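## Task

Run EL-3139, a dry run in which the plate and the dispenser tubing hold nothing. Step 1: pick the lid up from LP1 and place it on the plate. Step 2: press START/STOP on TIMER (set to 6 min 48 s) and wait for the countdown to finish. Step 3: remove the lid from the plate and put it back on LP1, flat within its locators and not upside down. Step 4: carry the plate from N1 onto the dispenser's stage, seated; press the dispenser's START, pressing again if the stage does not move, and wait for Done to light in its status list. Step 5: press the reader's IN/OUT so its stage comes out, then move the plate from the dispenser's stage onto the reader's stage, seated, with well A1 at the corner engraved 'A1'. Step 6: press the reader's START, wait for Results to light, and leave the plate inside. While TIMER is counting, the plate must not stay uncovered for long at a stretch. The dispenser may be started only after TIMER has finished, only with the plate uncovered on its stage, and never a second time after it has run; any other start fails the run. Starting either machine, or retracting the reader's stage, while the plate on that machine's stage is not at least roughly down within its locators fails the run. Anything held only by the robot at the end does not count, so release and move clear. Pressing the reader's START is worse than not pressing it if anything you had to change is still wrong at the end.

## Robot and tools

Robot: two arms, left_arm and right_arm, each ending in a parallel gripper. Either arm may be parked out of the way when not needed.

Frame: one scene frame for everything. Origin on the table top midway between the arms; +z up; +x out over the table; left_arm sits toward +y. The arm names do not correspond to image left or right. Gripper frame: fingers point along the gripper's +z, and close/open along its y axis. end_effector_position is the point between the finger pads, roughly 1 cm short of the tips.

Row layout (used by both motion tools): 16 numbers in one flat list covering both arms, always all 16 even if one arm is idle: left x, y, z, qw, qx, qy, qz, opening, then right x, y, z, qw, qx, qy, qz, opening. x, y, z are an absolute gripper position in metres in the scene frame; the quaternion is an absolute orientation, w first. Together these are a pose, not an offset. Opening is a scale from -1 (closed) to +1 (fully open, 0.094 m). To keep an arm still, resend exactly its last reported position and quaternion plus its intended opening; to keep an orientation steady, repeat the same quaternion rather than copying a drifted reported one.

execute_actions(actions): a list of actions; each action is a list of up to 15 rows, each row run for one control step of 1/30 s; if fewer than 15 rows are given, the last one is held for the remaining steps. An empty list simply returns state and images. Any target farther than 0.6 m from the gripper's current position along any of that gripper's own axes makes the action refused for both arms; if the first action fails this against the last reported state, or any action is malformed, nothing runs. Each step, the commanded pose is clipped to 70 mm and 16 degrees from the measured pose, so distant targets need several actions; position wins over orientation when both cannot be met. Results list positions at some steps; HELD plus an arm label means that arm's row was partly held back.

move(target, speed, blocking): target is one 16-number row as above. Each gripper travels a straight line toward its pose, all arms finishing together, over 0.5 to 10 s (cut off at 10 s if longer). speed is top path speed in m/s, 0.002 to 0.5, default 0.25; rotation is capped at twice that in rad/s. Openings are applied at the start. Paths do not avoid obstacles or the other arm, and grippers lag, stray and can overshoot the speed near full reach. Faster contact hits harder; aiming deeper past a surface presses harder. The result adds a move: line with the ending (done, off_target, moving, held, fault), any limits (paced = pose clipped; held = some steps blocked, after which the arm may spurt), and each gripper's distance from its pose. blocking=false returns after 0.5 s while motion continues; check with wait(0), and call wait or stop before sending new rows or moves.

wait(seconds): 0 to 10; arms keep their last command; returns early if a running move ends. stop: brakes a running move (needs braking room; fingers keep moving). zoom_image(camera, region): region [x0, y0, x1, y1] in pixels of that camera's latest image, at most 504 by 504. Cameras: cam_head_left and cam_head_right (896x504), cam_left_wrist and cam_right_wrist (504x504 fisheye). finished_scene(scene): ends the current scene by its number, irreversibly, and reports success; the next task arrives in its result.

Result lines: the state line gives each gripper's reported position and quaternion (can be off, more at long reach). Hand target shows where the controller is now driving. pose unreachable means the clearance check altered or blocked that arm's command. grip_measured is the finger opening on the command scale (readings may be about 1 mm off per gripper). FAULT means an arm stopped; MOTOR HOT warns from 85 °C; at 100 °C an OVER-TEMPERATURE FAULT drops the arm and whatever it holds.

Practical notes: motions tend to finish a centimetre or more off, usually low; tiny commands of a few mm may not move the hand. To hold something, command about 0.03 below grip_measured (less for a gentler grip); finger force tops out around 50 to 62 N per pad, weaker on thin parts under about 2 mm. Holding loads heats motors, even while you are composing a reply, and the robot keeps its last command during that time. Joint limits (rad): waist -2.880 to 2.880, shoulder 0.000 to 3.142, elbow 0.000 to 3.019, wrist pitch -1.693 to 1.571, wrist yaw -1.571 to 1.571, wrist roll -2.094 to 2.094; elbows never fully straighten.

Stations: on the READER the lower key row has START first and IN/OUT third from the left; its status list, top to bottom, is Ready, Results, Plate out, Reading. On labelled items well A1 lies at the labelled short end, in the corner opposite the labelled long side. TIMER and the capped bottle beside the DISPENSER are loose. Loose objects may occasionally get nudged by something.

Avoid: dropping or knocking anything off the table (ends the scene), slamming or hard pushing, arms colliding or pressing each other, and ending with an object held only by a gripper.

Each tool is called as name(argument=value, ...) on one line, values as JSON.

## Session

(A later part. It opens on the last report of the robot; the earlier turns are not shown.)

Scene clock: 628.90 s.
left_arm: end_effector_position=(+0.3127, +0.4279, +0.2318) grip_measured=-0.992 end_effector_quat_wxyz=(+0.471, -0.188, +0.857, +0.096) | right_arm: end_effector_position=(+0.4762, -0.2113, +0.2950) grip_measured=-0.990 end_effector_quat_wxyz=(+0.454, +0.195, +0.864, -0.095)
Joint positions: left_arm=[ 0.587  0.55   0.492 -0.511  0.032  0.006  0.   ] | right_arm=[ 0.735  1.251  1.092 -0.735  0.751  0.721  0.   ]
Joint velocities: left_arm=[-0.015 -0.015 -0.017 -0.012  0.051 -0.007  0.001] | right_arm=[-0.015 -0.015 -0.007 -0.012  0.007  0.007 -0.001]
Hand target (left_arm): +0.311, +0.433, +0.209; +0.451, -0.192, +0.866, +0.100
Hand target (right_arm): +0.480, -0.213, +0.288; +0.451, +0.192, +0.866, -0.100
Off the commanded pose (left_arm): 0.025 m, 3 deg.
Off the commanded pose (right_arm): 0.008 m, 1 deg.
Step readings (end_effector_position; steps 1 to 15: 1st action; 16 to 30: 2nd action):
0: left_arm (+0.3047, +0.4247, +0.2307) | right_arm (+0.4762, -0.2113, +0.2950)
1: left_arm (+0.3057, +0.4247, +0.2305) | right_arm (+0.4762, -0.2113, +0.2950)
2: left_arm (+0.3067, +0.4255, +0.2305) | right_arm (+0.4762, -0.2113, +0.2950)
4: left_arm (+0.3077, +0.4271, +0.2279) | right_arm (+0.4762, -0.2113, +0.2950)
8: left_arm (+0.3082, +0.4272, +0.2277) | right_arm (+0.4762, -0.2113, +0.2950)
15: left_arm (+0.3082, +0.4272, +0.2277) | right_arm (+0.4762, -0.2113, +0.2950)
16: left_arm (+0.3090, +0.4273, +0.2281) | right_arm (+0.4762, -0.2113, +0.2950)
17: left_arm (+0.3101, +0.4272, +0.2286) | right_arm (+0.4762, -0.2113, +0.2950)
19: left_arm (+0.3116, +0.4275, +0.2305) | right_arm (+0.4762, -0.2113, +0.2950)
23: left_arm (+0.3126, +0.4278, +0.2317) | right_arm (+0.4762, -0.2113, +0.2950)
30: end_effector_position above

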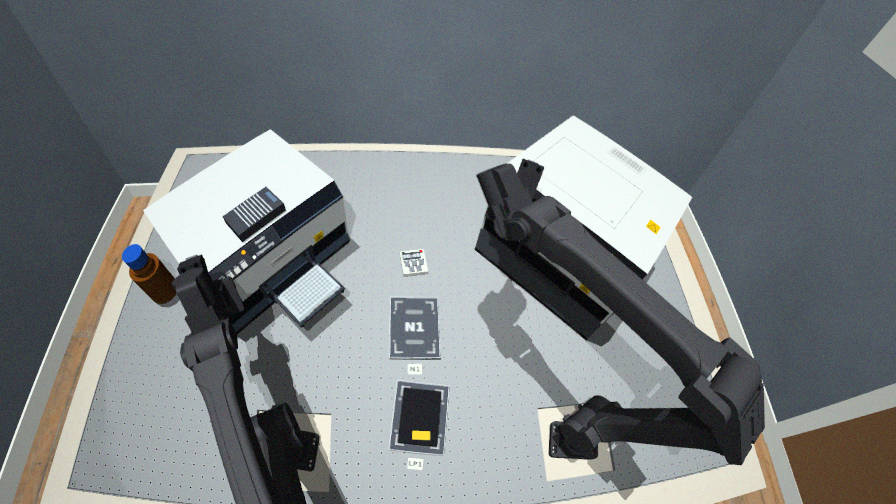

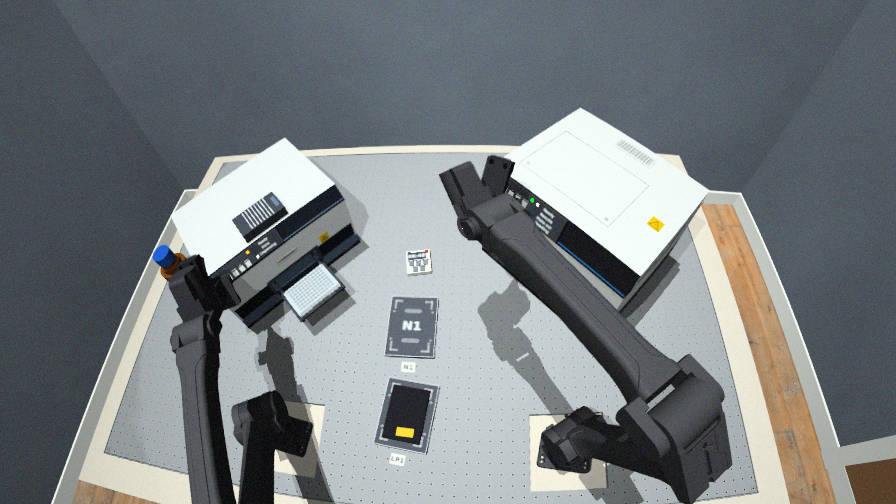

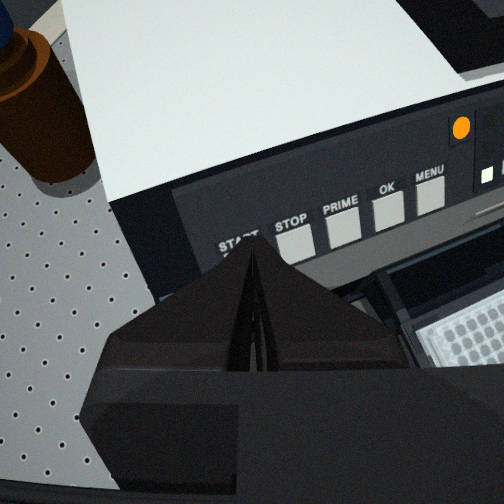

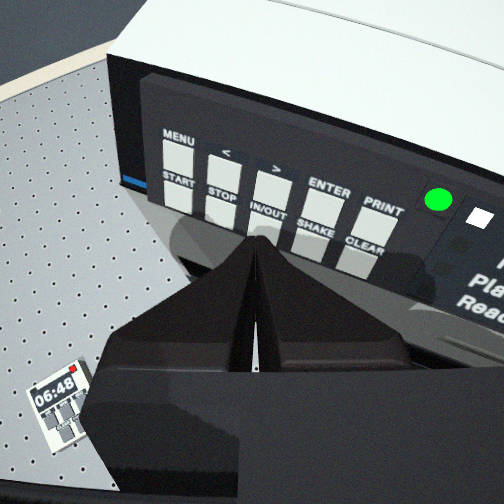

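execute_actions(actions=[[[0.297,0.420,0.268,0.521,-0.181,0.827,0.107,-1,0.480,-0.213,0.288,0.451,0.192,0.866,-0.1,-1]]])

move(target=[0.27,0.30,0.30,0.4,0,0.916,0,1,0.480,-0.213,0.288,0.451,0.192,0.866,-0.1,-1])

wait(seconds=10)

Scene clock: 632.50 s.
left_arm: end_effector_position=(+0.2963, +0.4194, +0.2711) grip_measured=-0.992 end_effector_quat_wxyz=(+0.528, -0.179, +0.823, +0.109) | right_arm: end_effector_position=(+0.4762, -0.2113, +0.2950) grip_measured=-0.990 end_effector_quat_wxyz=(+0.454, +0.195, +0.864, -0.095)
Joint positions: left_arm=[ 0.587  0.406  0.489 -0.516  0.035  0.006  0.   ] | right_arm=[ 0.735  1.251  1.092 -0.735  0.751  0.721  0.   ]
Joint velocities: left_arm=[-0.005  0.005 -0.027 -0.002 -0.051 -0.037 -0.001] | right_arm=[-0.005 -0.005 -0.002 -0.017 -0.051  0.022  0.001]
Hand target (left_arm): +0.296, +0.420, +0.268; +0.521, -0.180, +0.827, +0.107
Hand target (right_arm): +0.480, -0.213, +0.288; +0.451, +0.192, +0.866, -0.100
Off the commanded pose (left_arm): 0.003 m, 1 deg.
Off the commanded pose (right_arm): 0.008 m, 1 deg.
Step readings (end_effector_position):
0: left_arm (+0.3127, +0.4279, +0.2318) | right_arm (+0.4762, -0.2113, +0.2950)
1: left_arm (+0.3120, +0.4270, +0.2347) | right_arm (+0.4762, -0.2113, +0.2950)
2: left_arm (+0.3097, +0.4259, +0.2395) | right_arm (+0.4762, -0.2113, +0.2950)
4: left_arm (+0.3039, +0.4231, +0.2554) | right_arm (+0.4762, -0.2113, +0.2950)
8: left_arm (+0.2960, +0.4192, +0.2736) | right_arm (+0.4762, -0.2113, +0.2950)
15: end_effector_position above

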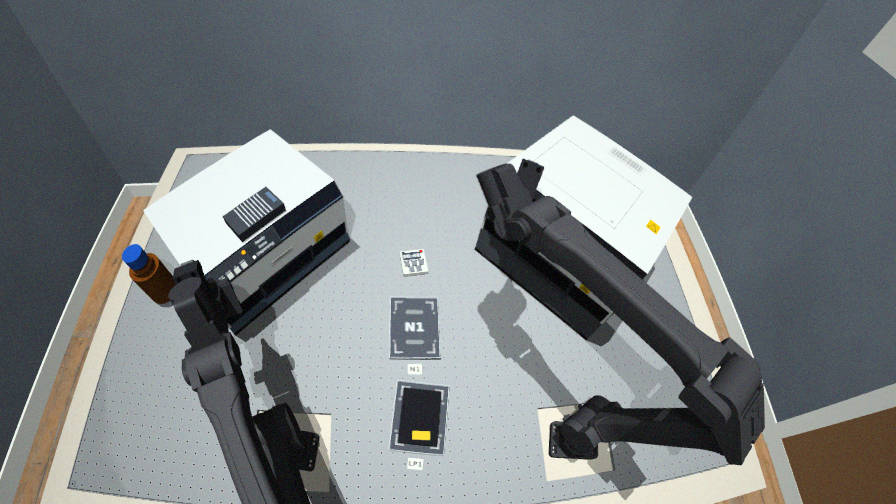

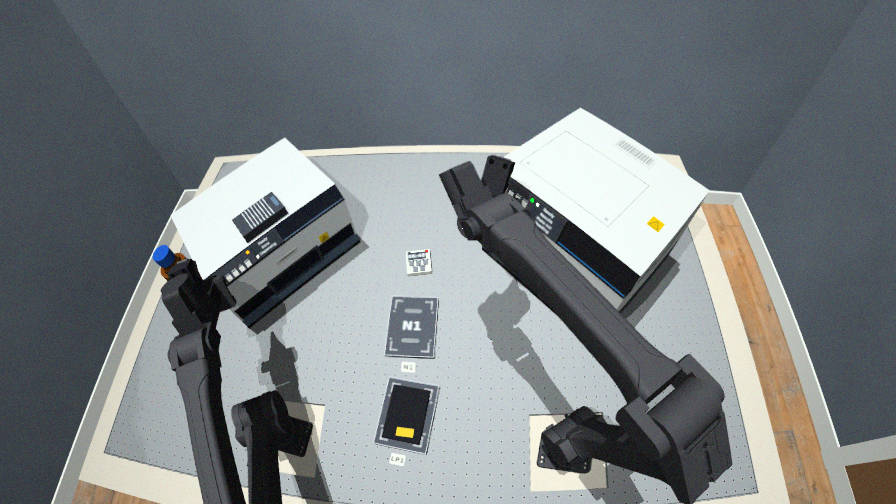

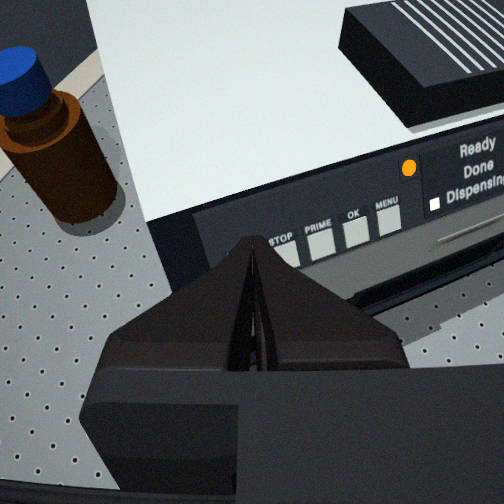

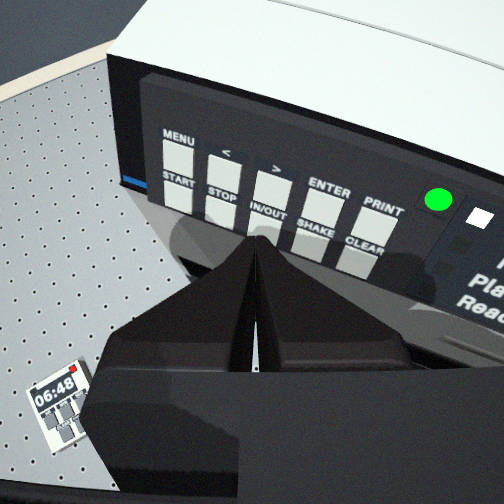

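Scene clock: 633.93 s.
left_arm: end_effector_position=(+0.2638, +0.3003, +0.2676) grip_measured=+1.000 end_effector_quat_wxyz=(+0.377, -0.004, +0.926, -0.003) | right_arm: end_effector_position=(+0.4762, -0.2113, +0.2950) grip_measured=-0.990 end_effector_quat_wxyz=(+0.454, +0.195, +0.864, -0.095)
Joint positions: left_arm=[ 0.213  0.417  0.676 -1.058  0.061  0.05   0.094] | right_arm=[ 0.735  1.251  1.092 -0.735  0.751  0.721  0.   ]
Joint velocities: left_arm=[-0.015 -0.005 -0.002 -0.002  0.022 -0.051  0.   ] | right_arm=[ 0.005 -0.024 -0.012  0.002 -0.037 -0.051 -0.001]
Hand target (left_arm): +0.267, +0.300, +0.299; +0.398, -0.004, +0.917, -0.002
Hand target (right_arm): +0.480, -0.213, +0.288; +0.451, +0.192, +0.866, -0.100
Off the commanded pose (left_arm): 0.033 m, 3 deg.
Off the commanded pose (right_arm): 0.008 m, 1 deg.
move: off_target (left_arm)

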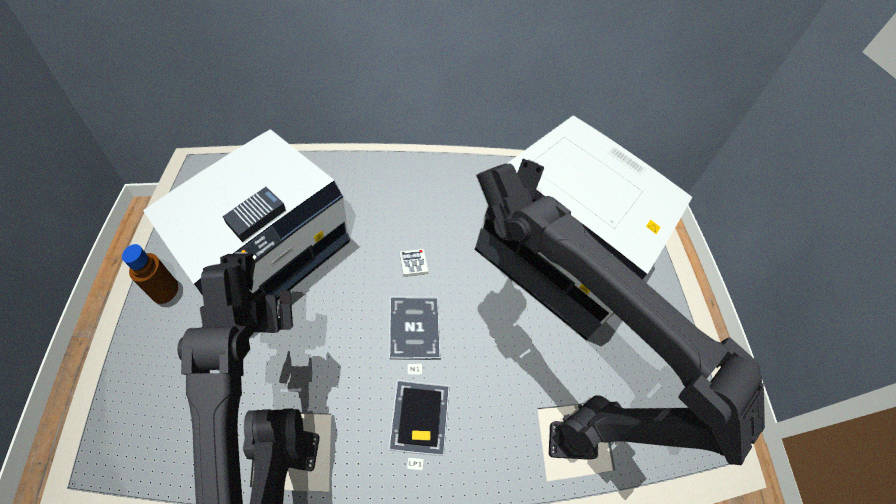

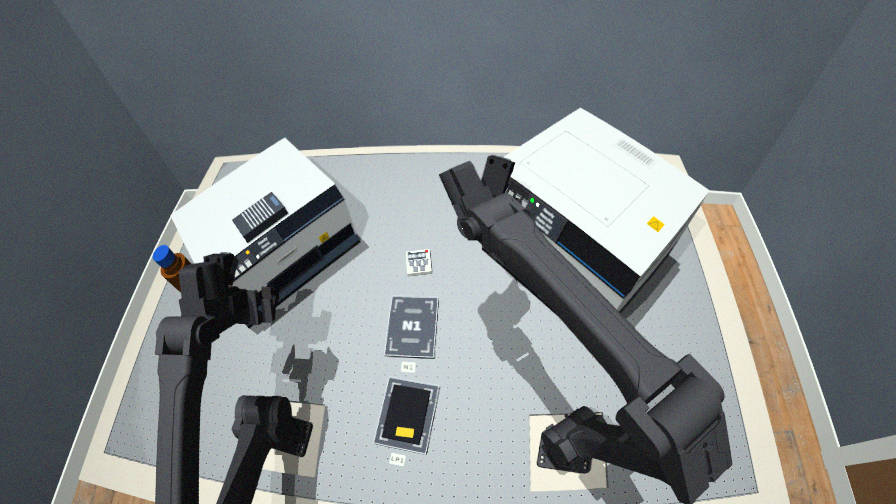

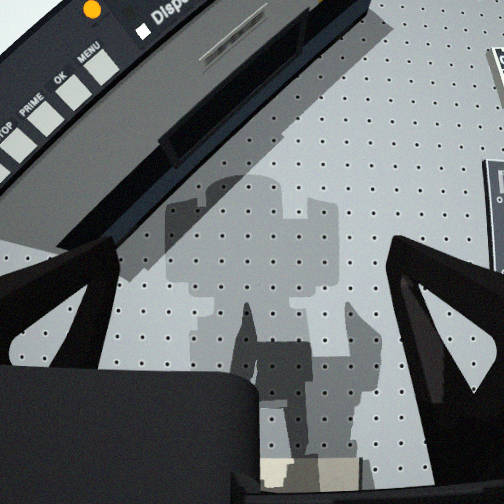

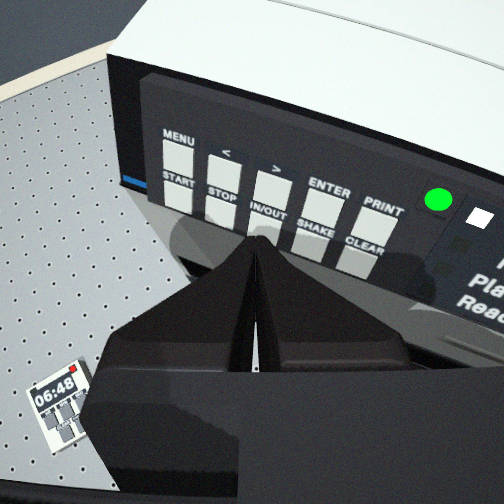

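Scene clock: 643.93 s.
left_arm: end_effector_position=(+0.2637, +0.3003, +0.2675) grip_measured=+1.000 end_effector_quat_wxyz=(+0.377, -0.004, +0.926, -0.003) | right_arm: end_effector_position=(+0.4762, -0.2113, +0.2950) grip_measured=-0.990 end_effector_quat_wxyz=(+0.454, +0.195, +0.864, -0.095)
Joint positions: left_arm=[ 0.213  0.417  0.676 -1.058  0.061  0.05   0.094] | right_arm=[ 0.735  1.251  1.092 -0.735  0.751  0.721  0.   ]
Joint velocities: left_arm=[-0.015 -0.015 -0.002 -0.007 -0.007 -0.022  0.   ] | right_arm=[ 0.005  0.005 -0.007 -0.007  0.051  0.022  0.   ]
Hand target (left_arm): +0.267, +0.300, +0.299; +0.398, -0.004, +0.917, -0.002
Hand target (right_arm): +0.480, -0.213, +0.288; +0.451, +0.192, +0.866, -0.100
Off the commanded pose (left_arm): 0.033 m, 3 deg.
Off the commanded pose (right_arm): 0.008 m, 1 deg.
wait: 10.00 s; at rest by 0.17 s

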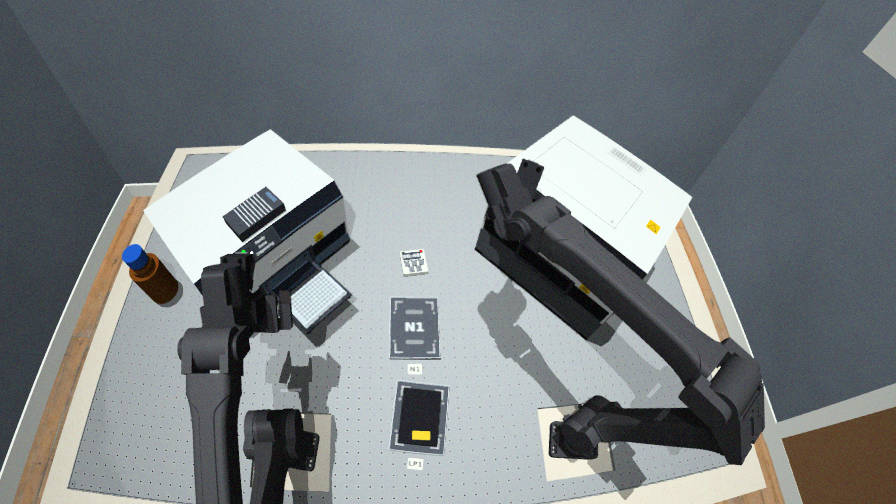

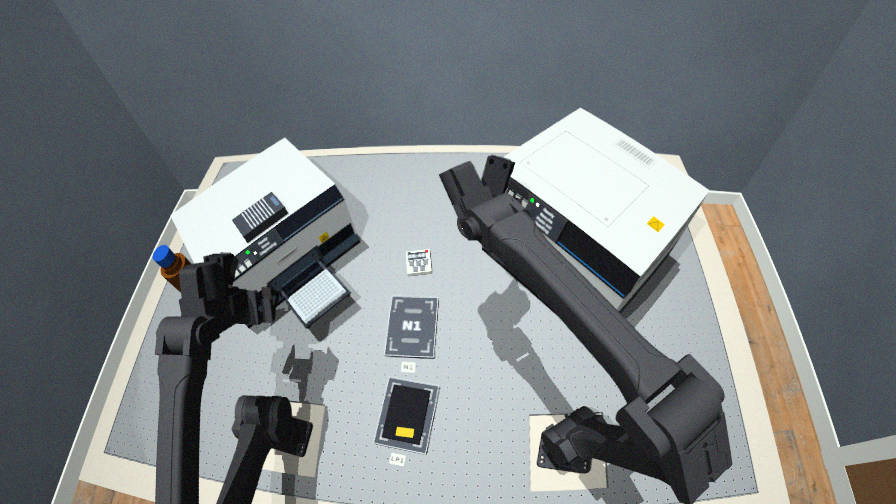

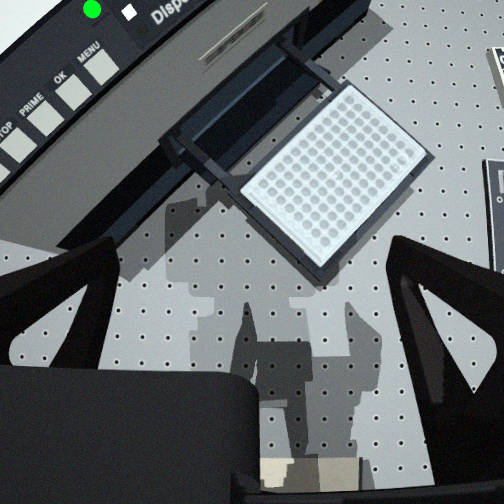

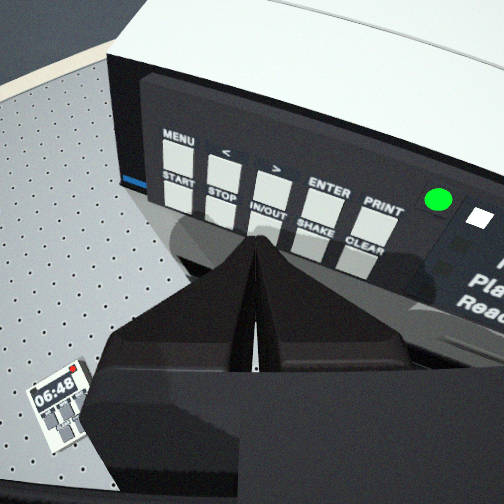

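Done is lit. The right arm now closes in on IN/OUT while the left goes over the plate.

move(target=[0.365,0.232,0.21,0,0.368,0.93,0,1,0.486,-0.220,0.277,0.451,0.192,0.866,-0.1,-1])

Scene clock: 647.63 s.
left_arm: end_effector_position=(+0.3485, +0.2358, +0.1884) grip_measured=+1.000 end_effector_quat_wxyz=(-0.022, +0.350, +0.936, -0.006) | right_arm: end_effector_position=(+0.4811, -0.2173, +0.2873) grip_measured=-0.990 end_effector_quat_wxyz=(+0.457, +0.196, +0.863, -0.092)
Joint positions: left_arm=[-0.033  1.259  1.054 -1.412  0.003  0.552  0.094] | right_arm=[ 0.715  1.252  1.068 -0.687  0.738  0.698  0.   ]
Joint velocities: left_arm=[-0.015 -0.015 -0.002 -0.002  0.007  0.037  0.   ] | right_arm=[ 0.005 -0.015 -0.017 -0.007 -0.007 -0.022  0.001]
Hand target (left_arm): +0.365, +0.231, +0.208; -0.002, +0.361, +0.933, +0.000
Hand target (right_arm): +0.485, -0.220, +0.277; +0.450, +0.192, +0.866, -0.100
Off the commanded pose (left_arm): 0.027 m, 3 deg.
Off the commanded pose (right_arm): 0.012 m, 1 deg.
move: off_target (left_arm, right_arm)

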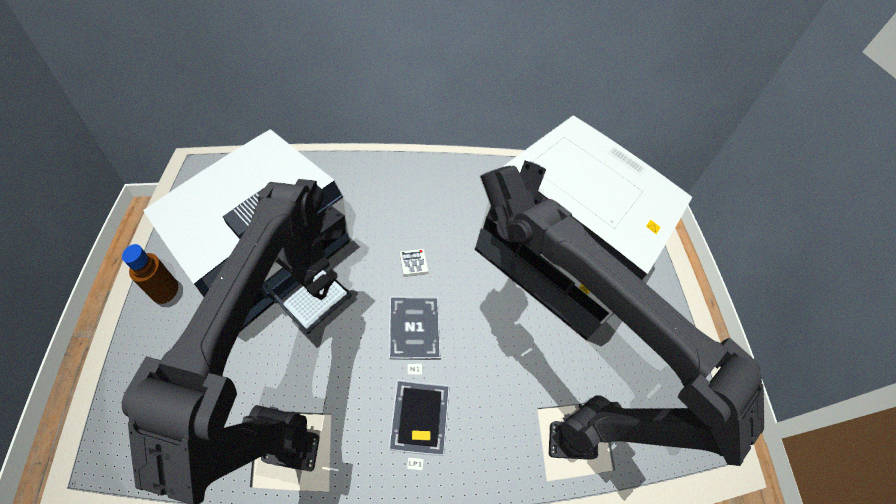

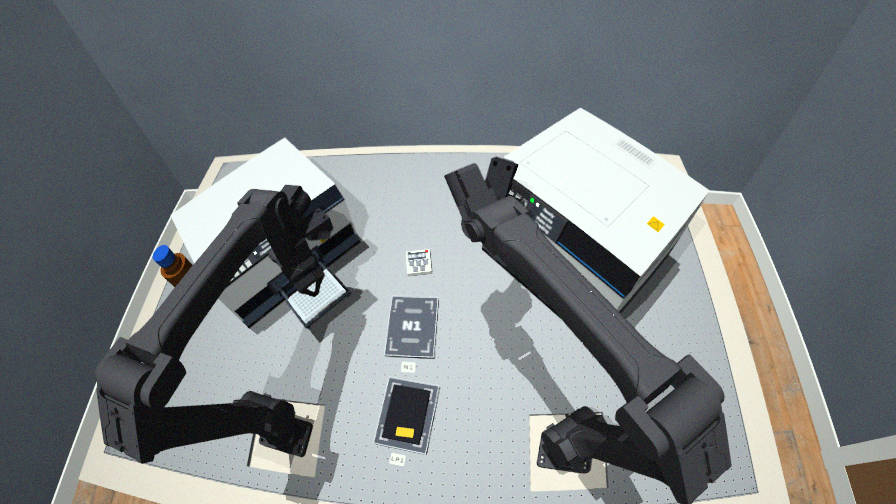

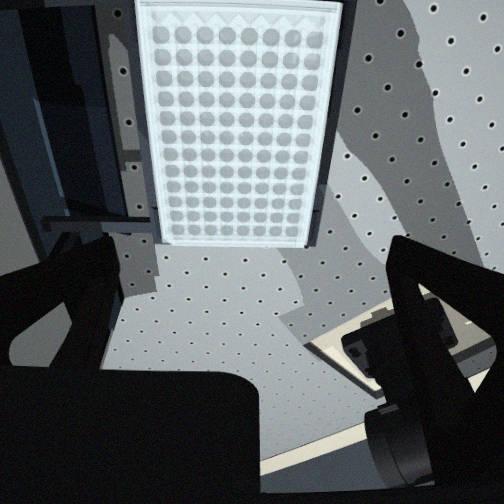

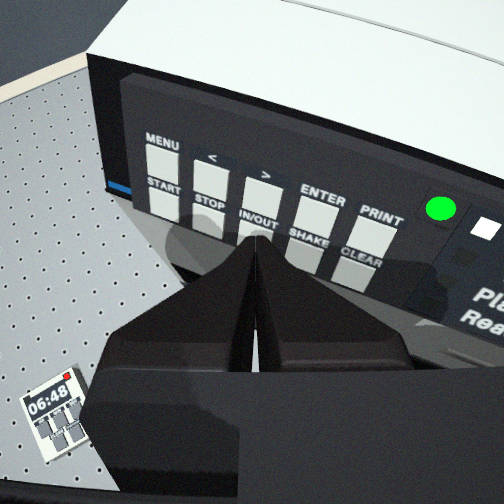

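move(target=[0.354,0.239,0.122,0,0.372,0.928,0,1,0.490,-0.222,0.265,0.451,0.192,0.866,-0.1,-1], speed=0.1)

Scene clock: 650.20 s.
left_arm: end_effector_position=(+0.3555, +0.2347, +0.1301) grip_measured=+1.000 end_effector_quat_wxyz=(+0.007, +0.371, +0.929, -0.000) | right_arm: end_effector_position=(+0.4853, -0.2191, +0.2745) grip_measured=-0.990 end_effector_quat_wxyz=(+0.456, +0.195, +0.863, -0.093)
Joint positions: left_arm=[-0.033  1.286  0.919 -1.191  0.003  0.596  0.094] | right_arm=[ 0.706  1.266  1.046 -0.645  0.731  0.688  0.   ]
Joint velocities: left_arm=[-0.015 -0.005  0.002  0.002  0.081 -0.081  0.   ] | right_arm=[-0.015  0.005  0.002 -0.012 -0.051 -0.022  0.001]
Hand target (left_arm): +0.354, +0.239, +0.122; +0.000, +0.372, +0.928, -0.000
Hand target (right_arm): +0.489, -0.222, +0.265; +0.451, +0.192, +0.866, -0.100
Off the commanded pose (left_arm): 0.009 m, 1 deg.
Off the commanded pose (right_arm): 0.011 m, 1 deg.
move: off_target (right_arm)

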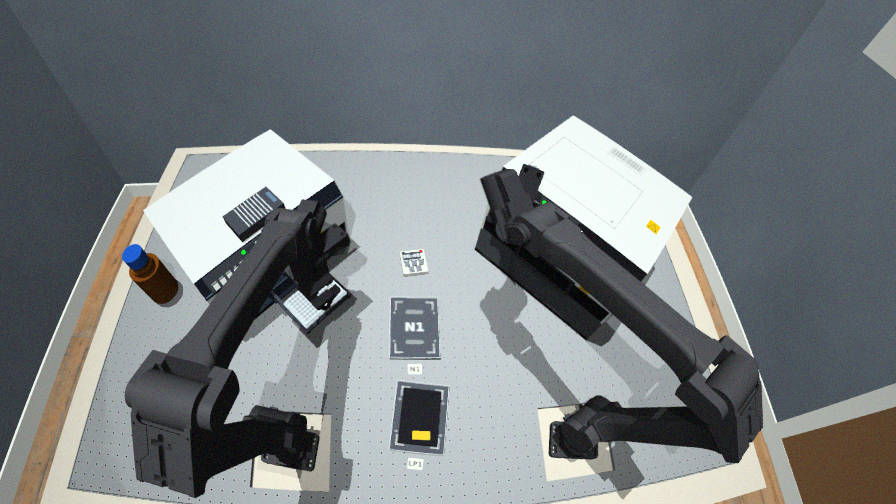

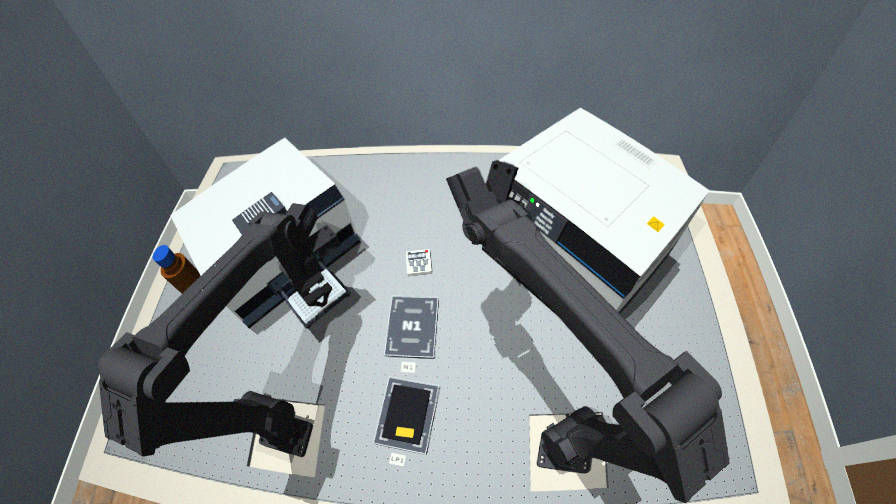

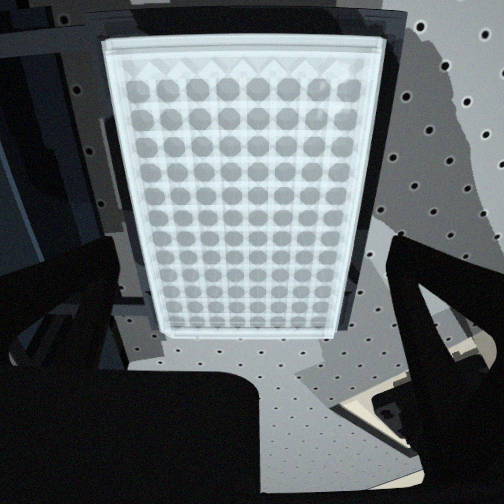

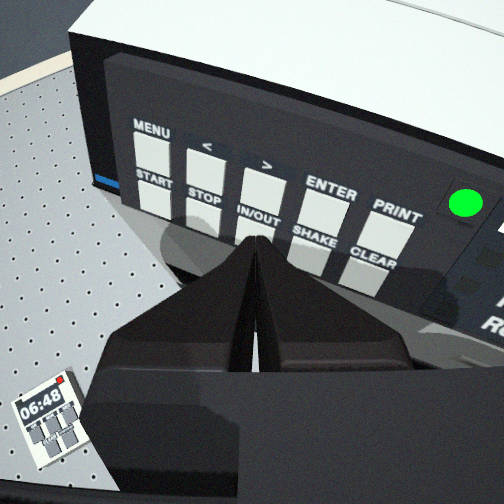

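execute_actions(actions=[[[0.3545,0.241,0.112,0,0.368,0.93,0,1,0.494,-0.226,0.260,0.451,0.192,0.866,-0.1,-1]],[[0.3545,0.241,0.101,0,0.368,0.93,0,1,0.497,-0.229,0.256,0.451,0.192,0.866,-0.1,-1]]])

Scene clock: 652.77 s.
left_arm: end_effector_position=(+0.3567, +0.2368, +0.1101) grip_measured=+1.000 end_effector_quat_wxyz=(+0.008, +0.368, +0.930, +0.000) | right_arm: end_effector_position=(+0.4896, -0.2165, +0.2733) grip_measured=-0.990 end_effector_quat_wxyz=(+0.461, +0.189, +0.863, -0.082)
Joint positions: left_arm=[-0.026  1.308  0.882 -1.129  0.003  0.597  0.094] | right_arm=[ 0.701  1.267  1.036 -0.603  0.712  0.665  0.   ]
Joint velocities: left_arm=[-0.015  0.005 -0.012 -0.002  0.022  0.022  0.   ] | right_arm=[-0.005 -0.005  0.007 -0.002 -0.051  0.022  0.   ]
Hand target (left_arm): +0.354, +0.241, +0.101; -0.000, +0.368, +0.930, +0.000
Hand target (right_arm): +0.496, -0.229, +0.256; +0.450, +0.192, +0.866, -0.100
Off the commanded pose (left_arm): 0.010 m, 1 deg.
Off the commanded pose (right_arm): 0.023 m, 2 deg.
Step readings (end_effector_position; steps 1 to 15: 1st action; 16 to 30: 2nd action):
0: left_arm (+0.3555, +0.2347, +0.1301) | right_arm (+0.4853, -0.2191, +0.2745)
1: left_arm (+0.3561, +0.2347, +0.1293) | right_arm (+0.4859, -0.2186, +0.2741)
2: left_arm (+0.3571, +0.2348, +0.1283) | right_arm (+0.4867, -0.2185, +0.2738)
4: left_arm (+0.3571, +0.2357, +0.1252) | right_arm (+0.4874, -0.2179, +0.2737)
8: left_arm (+0.3561, +0.2369, +0.1220) | right_arm (+0.4877, -0.2175, +0.2739)
15: left_arm (+0.3565, +0.2369, +0.1219) | right_arm (+0.4878, -0.2175, +0.2740)
16: left_arm (+0.3572, +0.2368, +0.1210) | right_arm (+0.4881, -0.2173, +0.2735)
17: left_arm (+0.3582, +0.2366, +0.1196) | right_arm (+0.4888, -0.2172, +0.2734)
19: left_arm (+0.3578, +0.2367, +0.1158) | right_arm (+0.4893, -0.2167, +0.2732)
23: left_arm (+0.3564, +0.2369, +0.1108) | right_arm (+0.4896, -0.2165, +0.2733)
30: end_effector_position above

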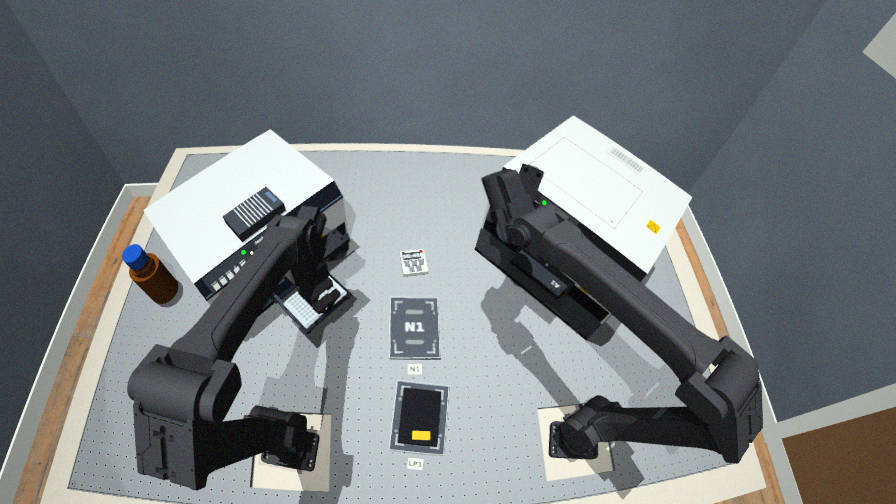

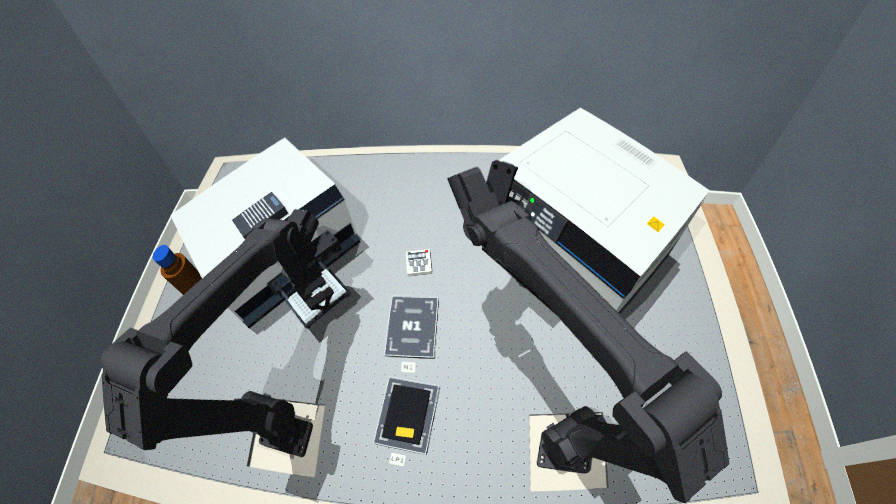

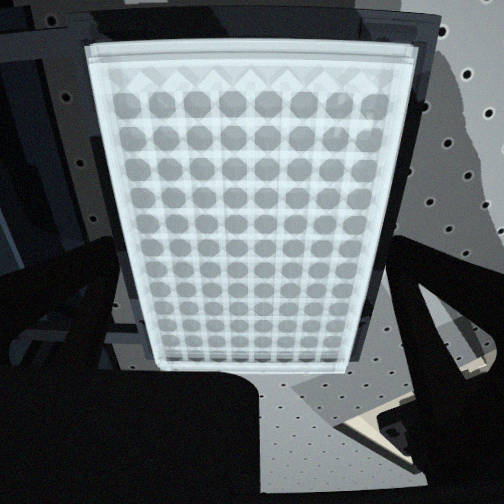

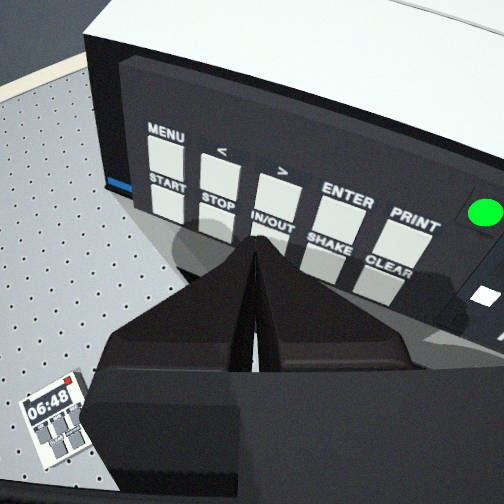

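execute_actions(actions=[[[0.355,0.241,0.098,-0.005,0.368,0.93,-0.001,0.83,0.465,-0.195,0.31,0.48,0.19,0.85,-0.085,-1]],[[0.355,0.241,0.098,-0.005,0.368,0.93,-0.001,0.71,0.44,-0.19,0.36,0.5,0.19,0.84,-0.09,-1]],[[0.356,0.237,0.135,0.045,0.368,0.929,0.009,0.71,0.42,-0.20,0.41,0.5,0.19,0.84,-0.09,-1]]])

move(target=[0.33,0.17,0.24,0,0.25,0.968,0,0.71,0.30,-0.58,0.46,0.54,0.28,0.77,-0.196,-1])

Scene clock: 657.23 s.
left_arm: end_effector_position=(+0.3568, +0.2368, +0.1391) grip_measured=+0.742 end_effector_quat_wxyz=(+0.052, +0.368, +0.928, +0.010) | right_arm: end_effector_position=(+0.4178, -0.2072, +0.3982) grip_measured=-0.990 end_effector_quat_wxyz=(+0.495, +0.185, +0.843, -0.100)
Joint positions: left_arm=[-0.026  1.217  0.881 -1.129  0.003  0.597  0.082] | right_arm=[ 0.854  1.104  1.209 -0.984  0.881  0.766  0.   ]
Joint velocities: left_arm=[-0.005  0.015  0.012 -0.022 -0.022 -0.022  0.   ] | right_arm=[-0.005 -0.015 -0.002  0.017  0.007 -0.037  0.001]
Hand target (left_arm): +0.356, +0.237, +0.135; +0.045, +0.368, +0.928, +0.009
Hand target (right_arm): +0.420, -0.200, +0.410; +0.500, +0.190, +0.840, -0.090
Off the commanded pose (left_arm): 0.004 m, 1 deg.
Off the commanded pose (right_arm): 0.014 m, 1 deg.
Step readings (end_effector_position; steps 1 to 15: 1st action; 16 to 30: 2nd action; 31 to 45: 3rd action):
0: left_arm (+0.3567, +0.2368, +0.1101) | right_arm (+0.4896, -0.2165, +0.2733)
1: left_arm (+0.3567, +0.2368, +0.1100) | right_arm (+0.4860, -0.2180, +0.2761)
2: left_arm (+0.3567, +0.2368, +0.1098) | right_arm (+0.4801, -0.2170, +0.2786)
4: left_arm (+0.3566, +0.2369, +0.1088) | right_arm (+0.4690, -0.2072, +0.2829)
8: left_arm (+0.3565, +0.2369, +0.1075) | right_arm (+0.4586, -0.1974, +0.2914)
15: left_arm (+0.3565, +0.2369, +0.1075) | right_arm (+0.4578, -0.1983, +0.2918)
16: left_arm (+0.3565, +0.2369, +0.1075) | right_arm (+0.4552, -0.2022, +0.2956)
17: left_arm (+0.3565, +0.2369, +0.1074) | right_arm (+0.4508, -0.2043, +0.2991)
19: left_arm (+0.3565, +0.2369, +0.1074) | right_arm (+0.4430, -0.2013, +0.3107)
23: left_arm (+0.3565, +0.2369, +0.1074) | right_arm (+0.4361, -0.1954, +0.3401)
30: left_arm (+0.3565, +0.2369, +0.1074) | right_arm (+0.4361, -0.1955, +0.3498)
31: left_arm (+0.3566, +0.2368, +0.1091) | right_arm (+0.4335, -0.1974, +0.3508)
32: left_arm (+0.3564, +0.2369, +0.1118) | right_arm (+0.4299, -0.2000, +0.3521)
34: left_arm (+0.3568, +0.2368, +0.1218) | right_arm (+0.4244, -0.2037, +0.3630)
38: left_arm (+0.3568, +0.2368, +0.1379) | right_arm (+0.4192, -0.2066, +0.3898)
45: end_effector_position above

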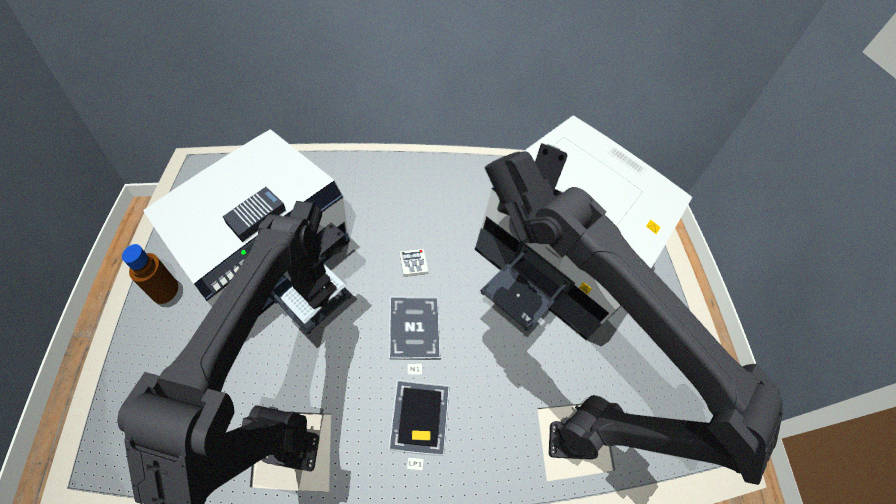

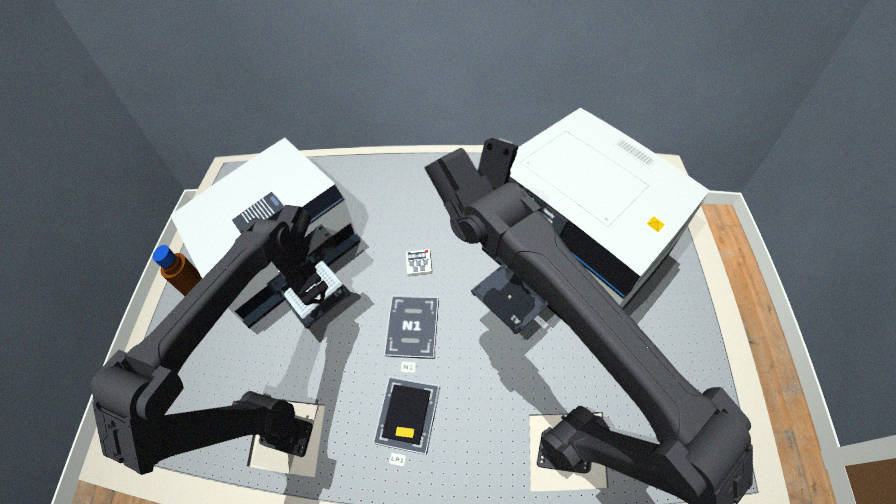

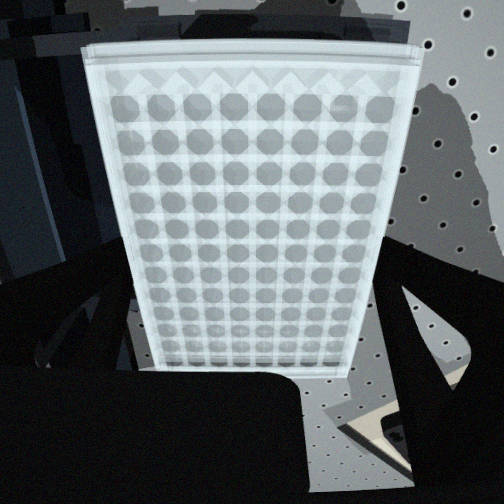

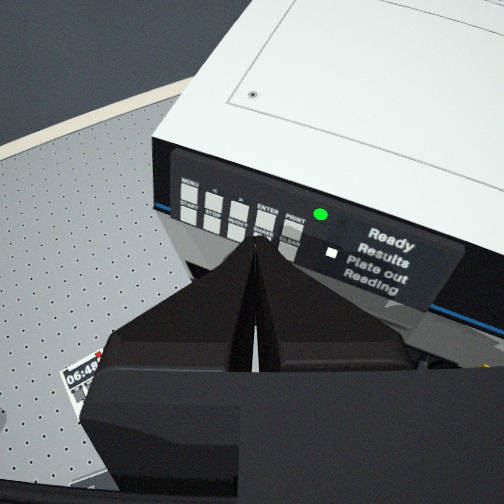

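Scene clock: 659.33 s.
left_arm: end_effector_position=(+0.3145, +0.1782, +0.2179) grip_measured=+0.742 end_effector_quat_wxyz=(-0.025, +0.253, +0.967, +0.002) | right_arm: end_effector_position=(+0.2946, -0.5749, +0.4493) grip_measured=-0.990 end_effector_quat_wxyz=(+0.525, +0.300, +0.776, -0.178)
Joint positions: left_arm=[-0.233  1.201  1.084 -1.504  0.001  0.147  0.082] | right_arm=[-0.449  0.67   1.004 -0.731  0.057  0.066  0.   ]
Joint velocities: left_arm=[ 0.024 -0.015 -0.012 -0.002 -0.022 -0.051 -0.   ] | right_arm=[-0.015  0.005 -0.012  0.007  0.022  0.095 -0.001]
Hand target (left_arm): +0.327, +0.170, +0.240; -0.001, +0.249, +0.968, -0.001
Hand target (right_arm): +0.297, -0.576, +0.456; +0.532, +0.291, +0.774, -0.182
Off the commanded pose (left_arm): 0.028 m, 3 deg.
Off the commanded pose (right_arm): 0.013 m, 4 deg.
move: off_target (left_arm, right_arm)

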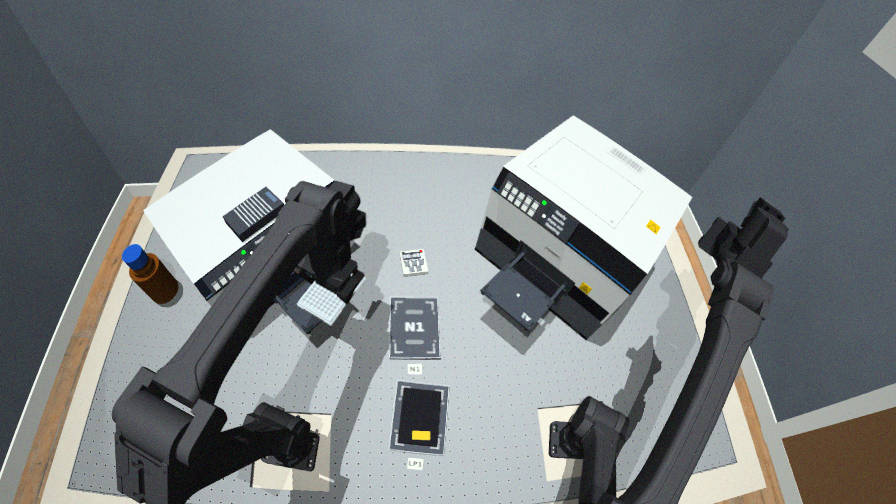

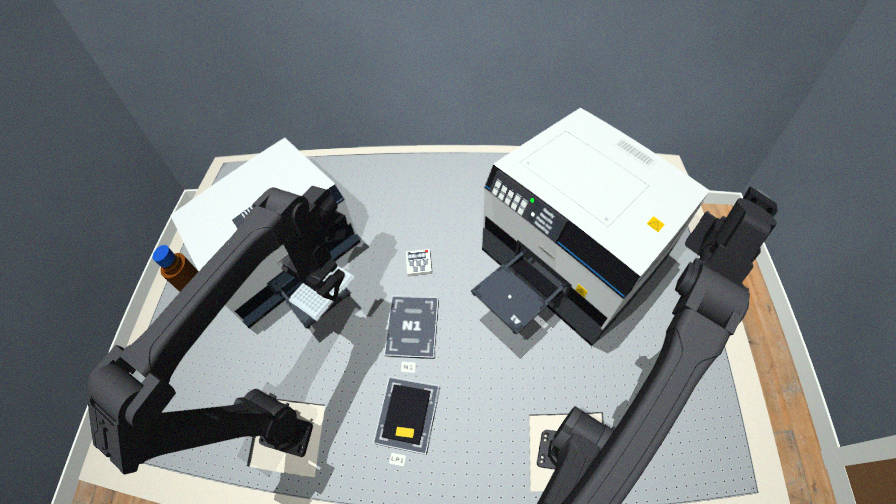

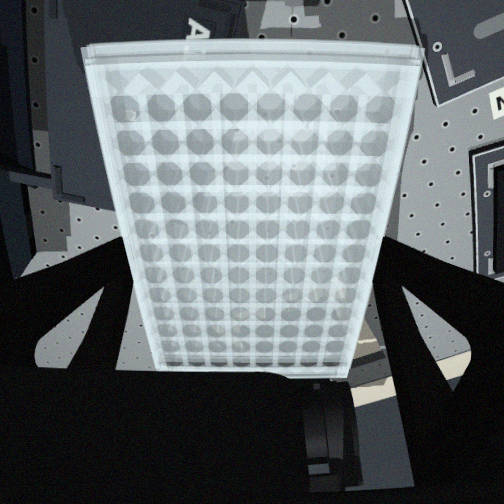

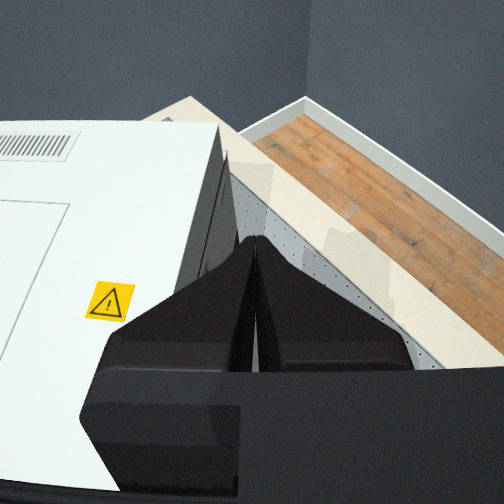

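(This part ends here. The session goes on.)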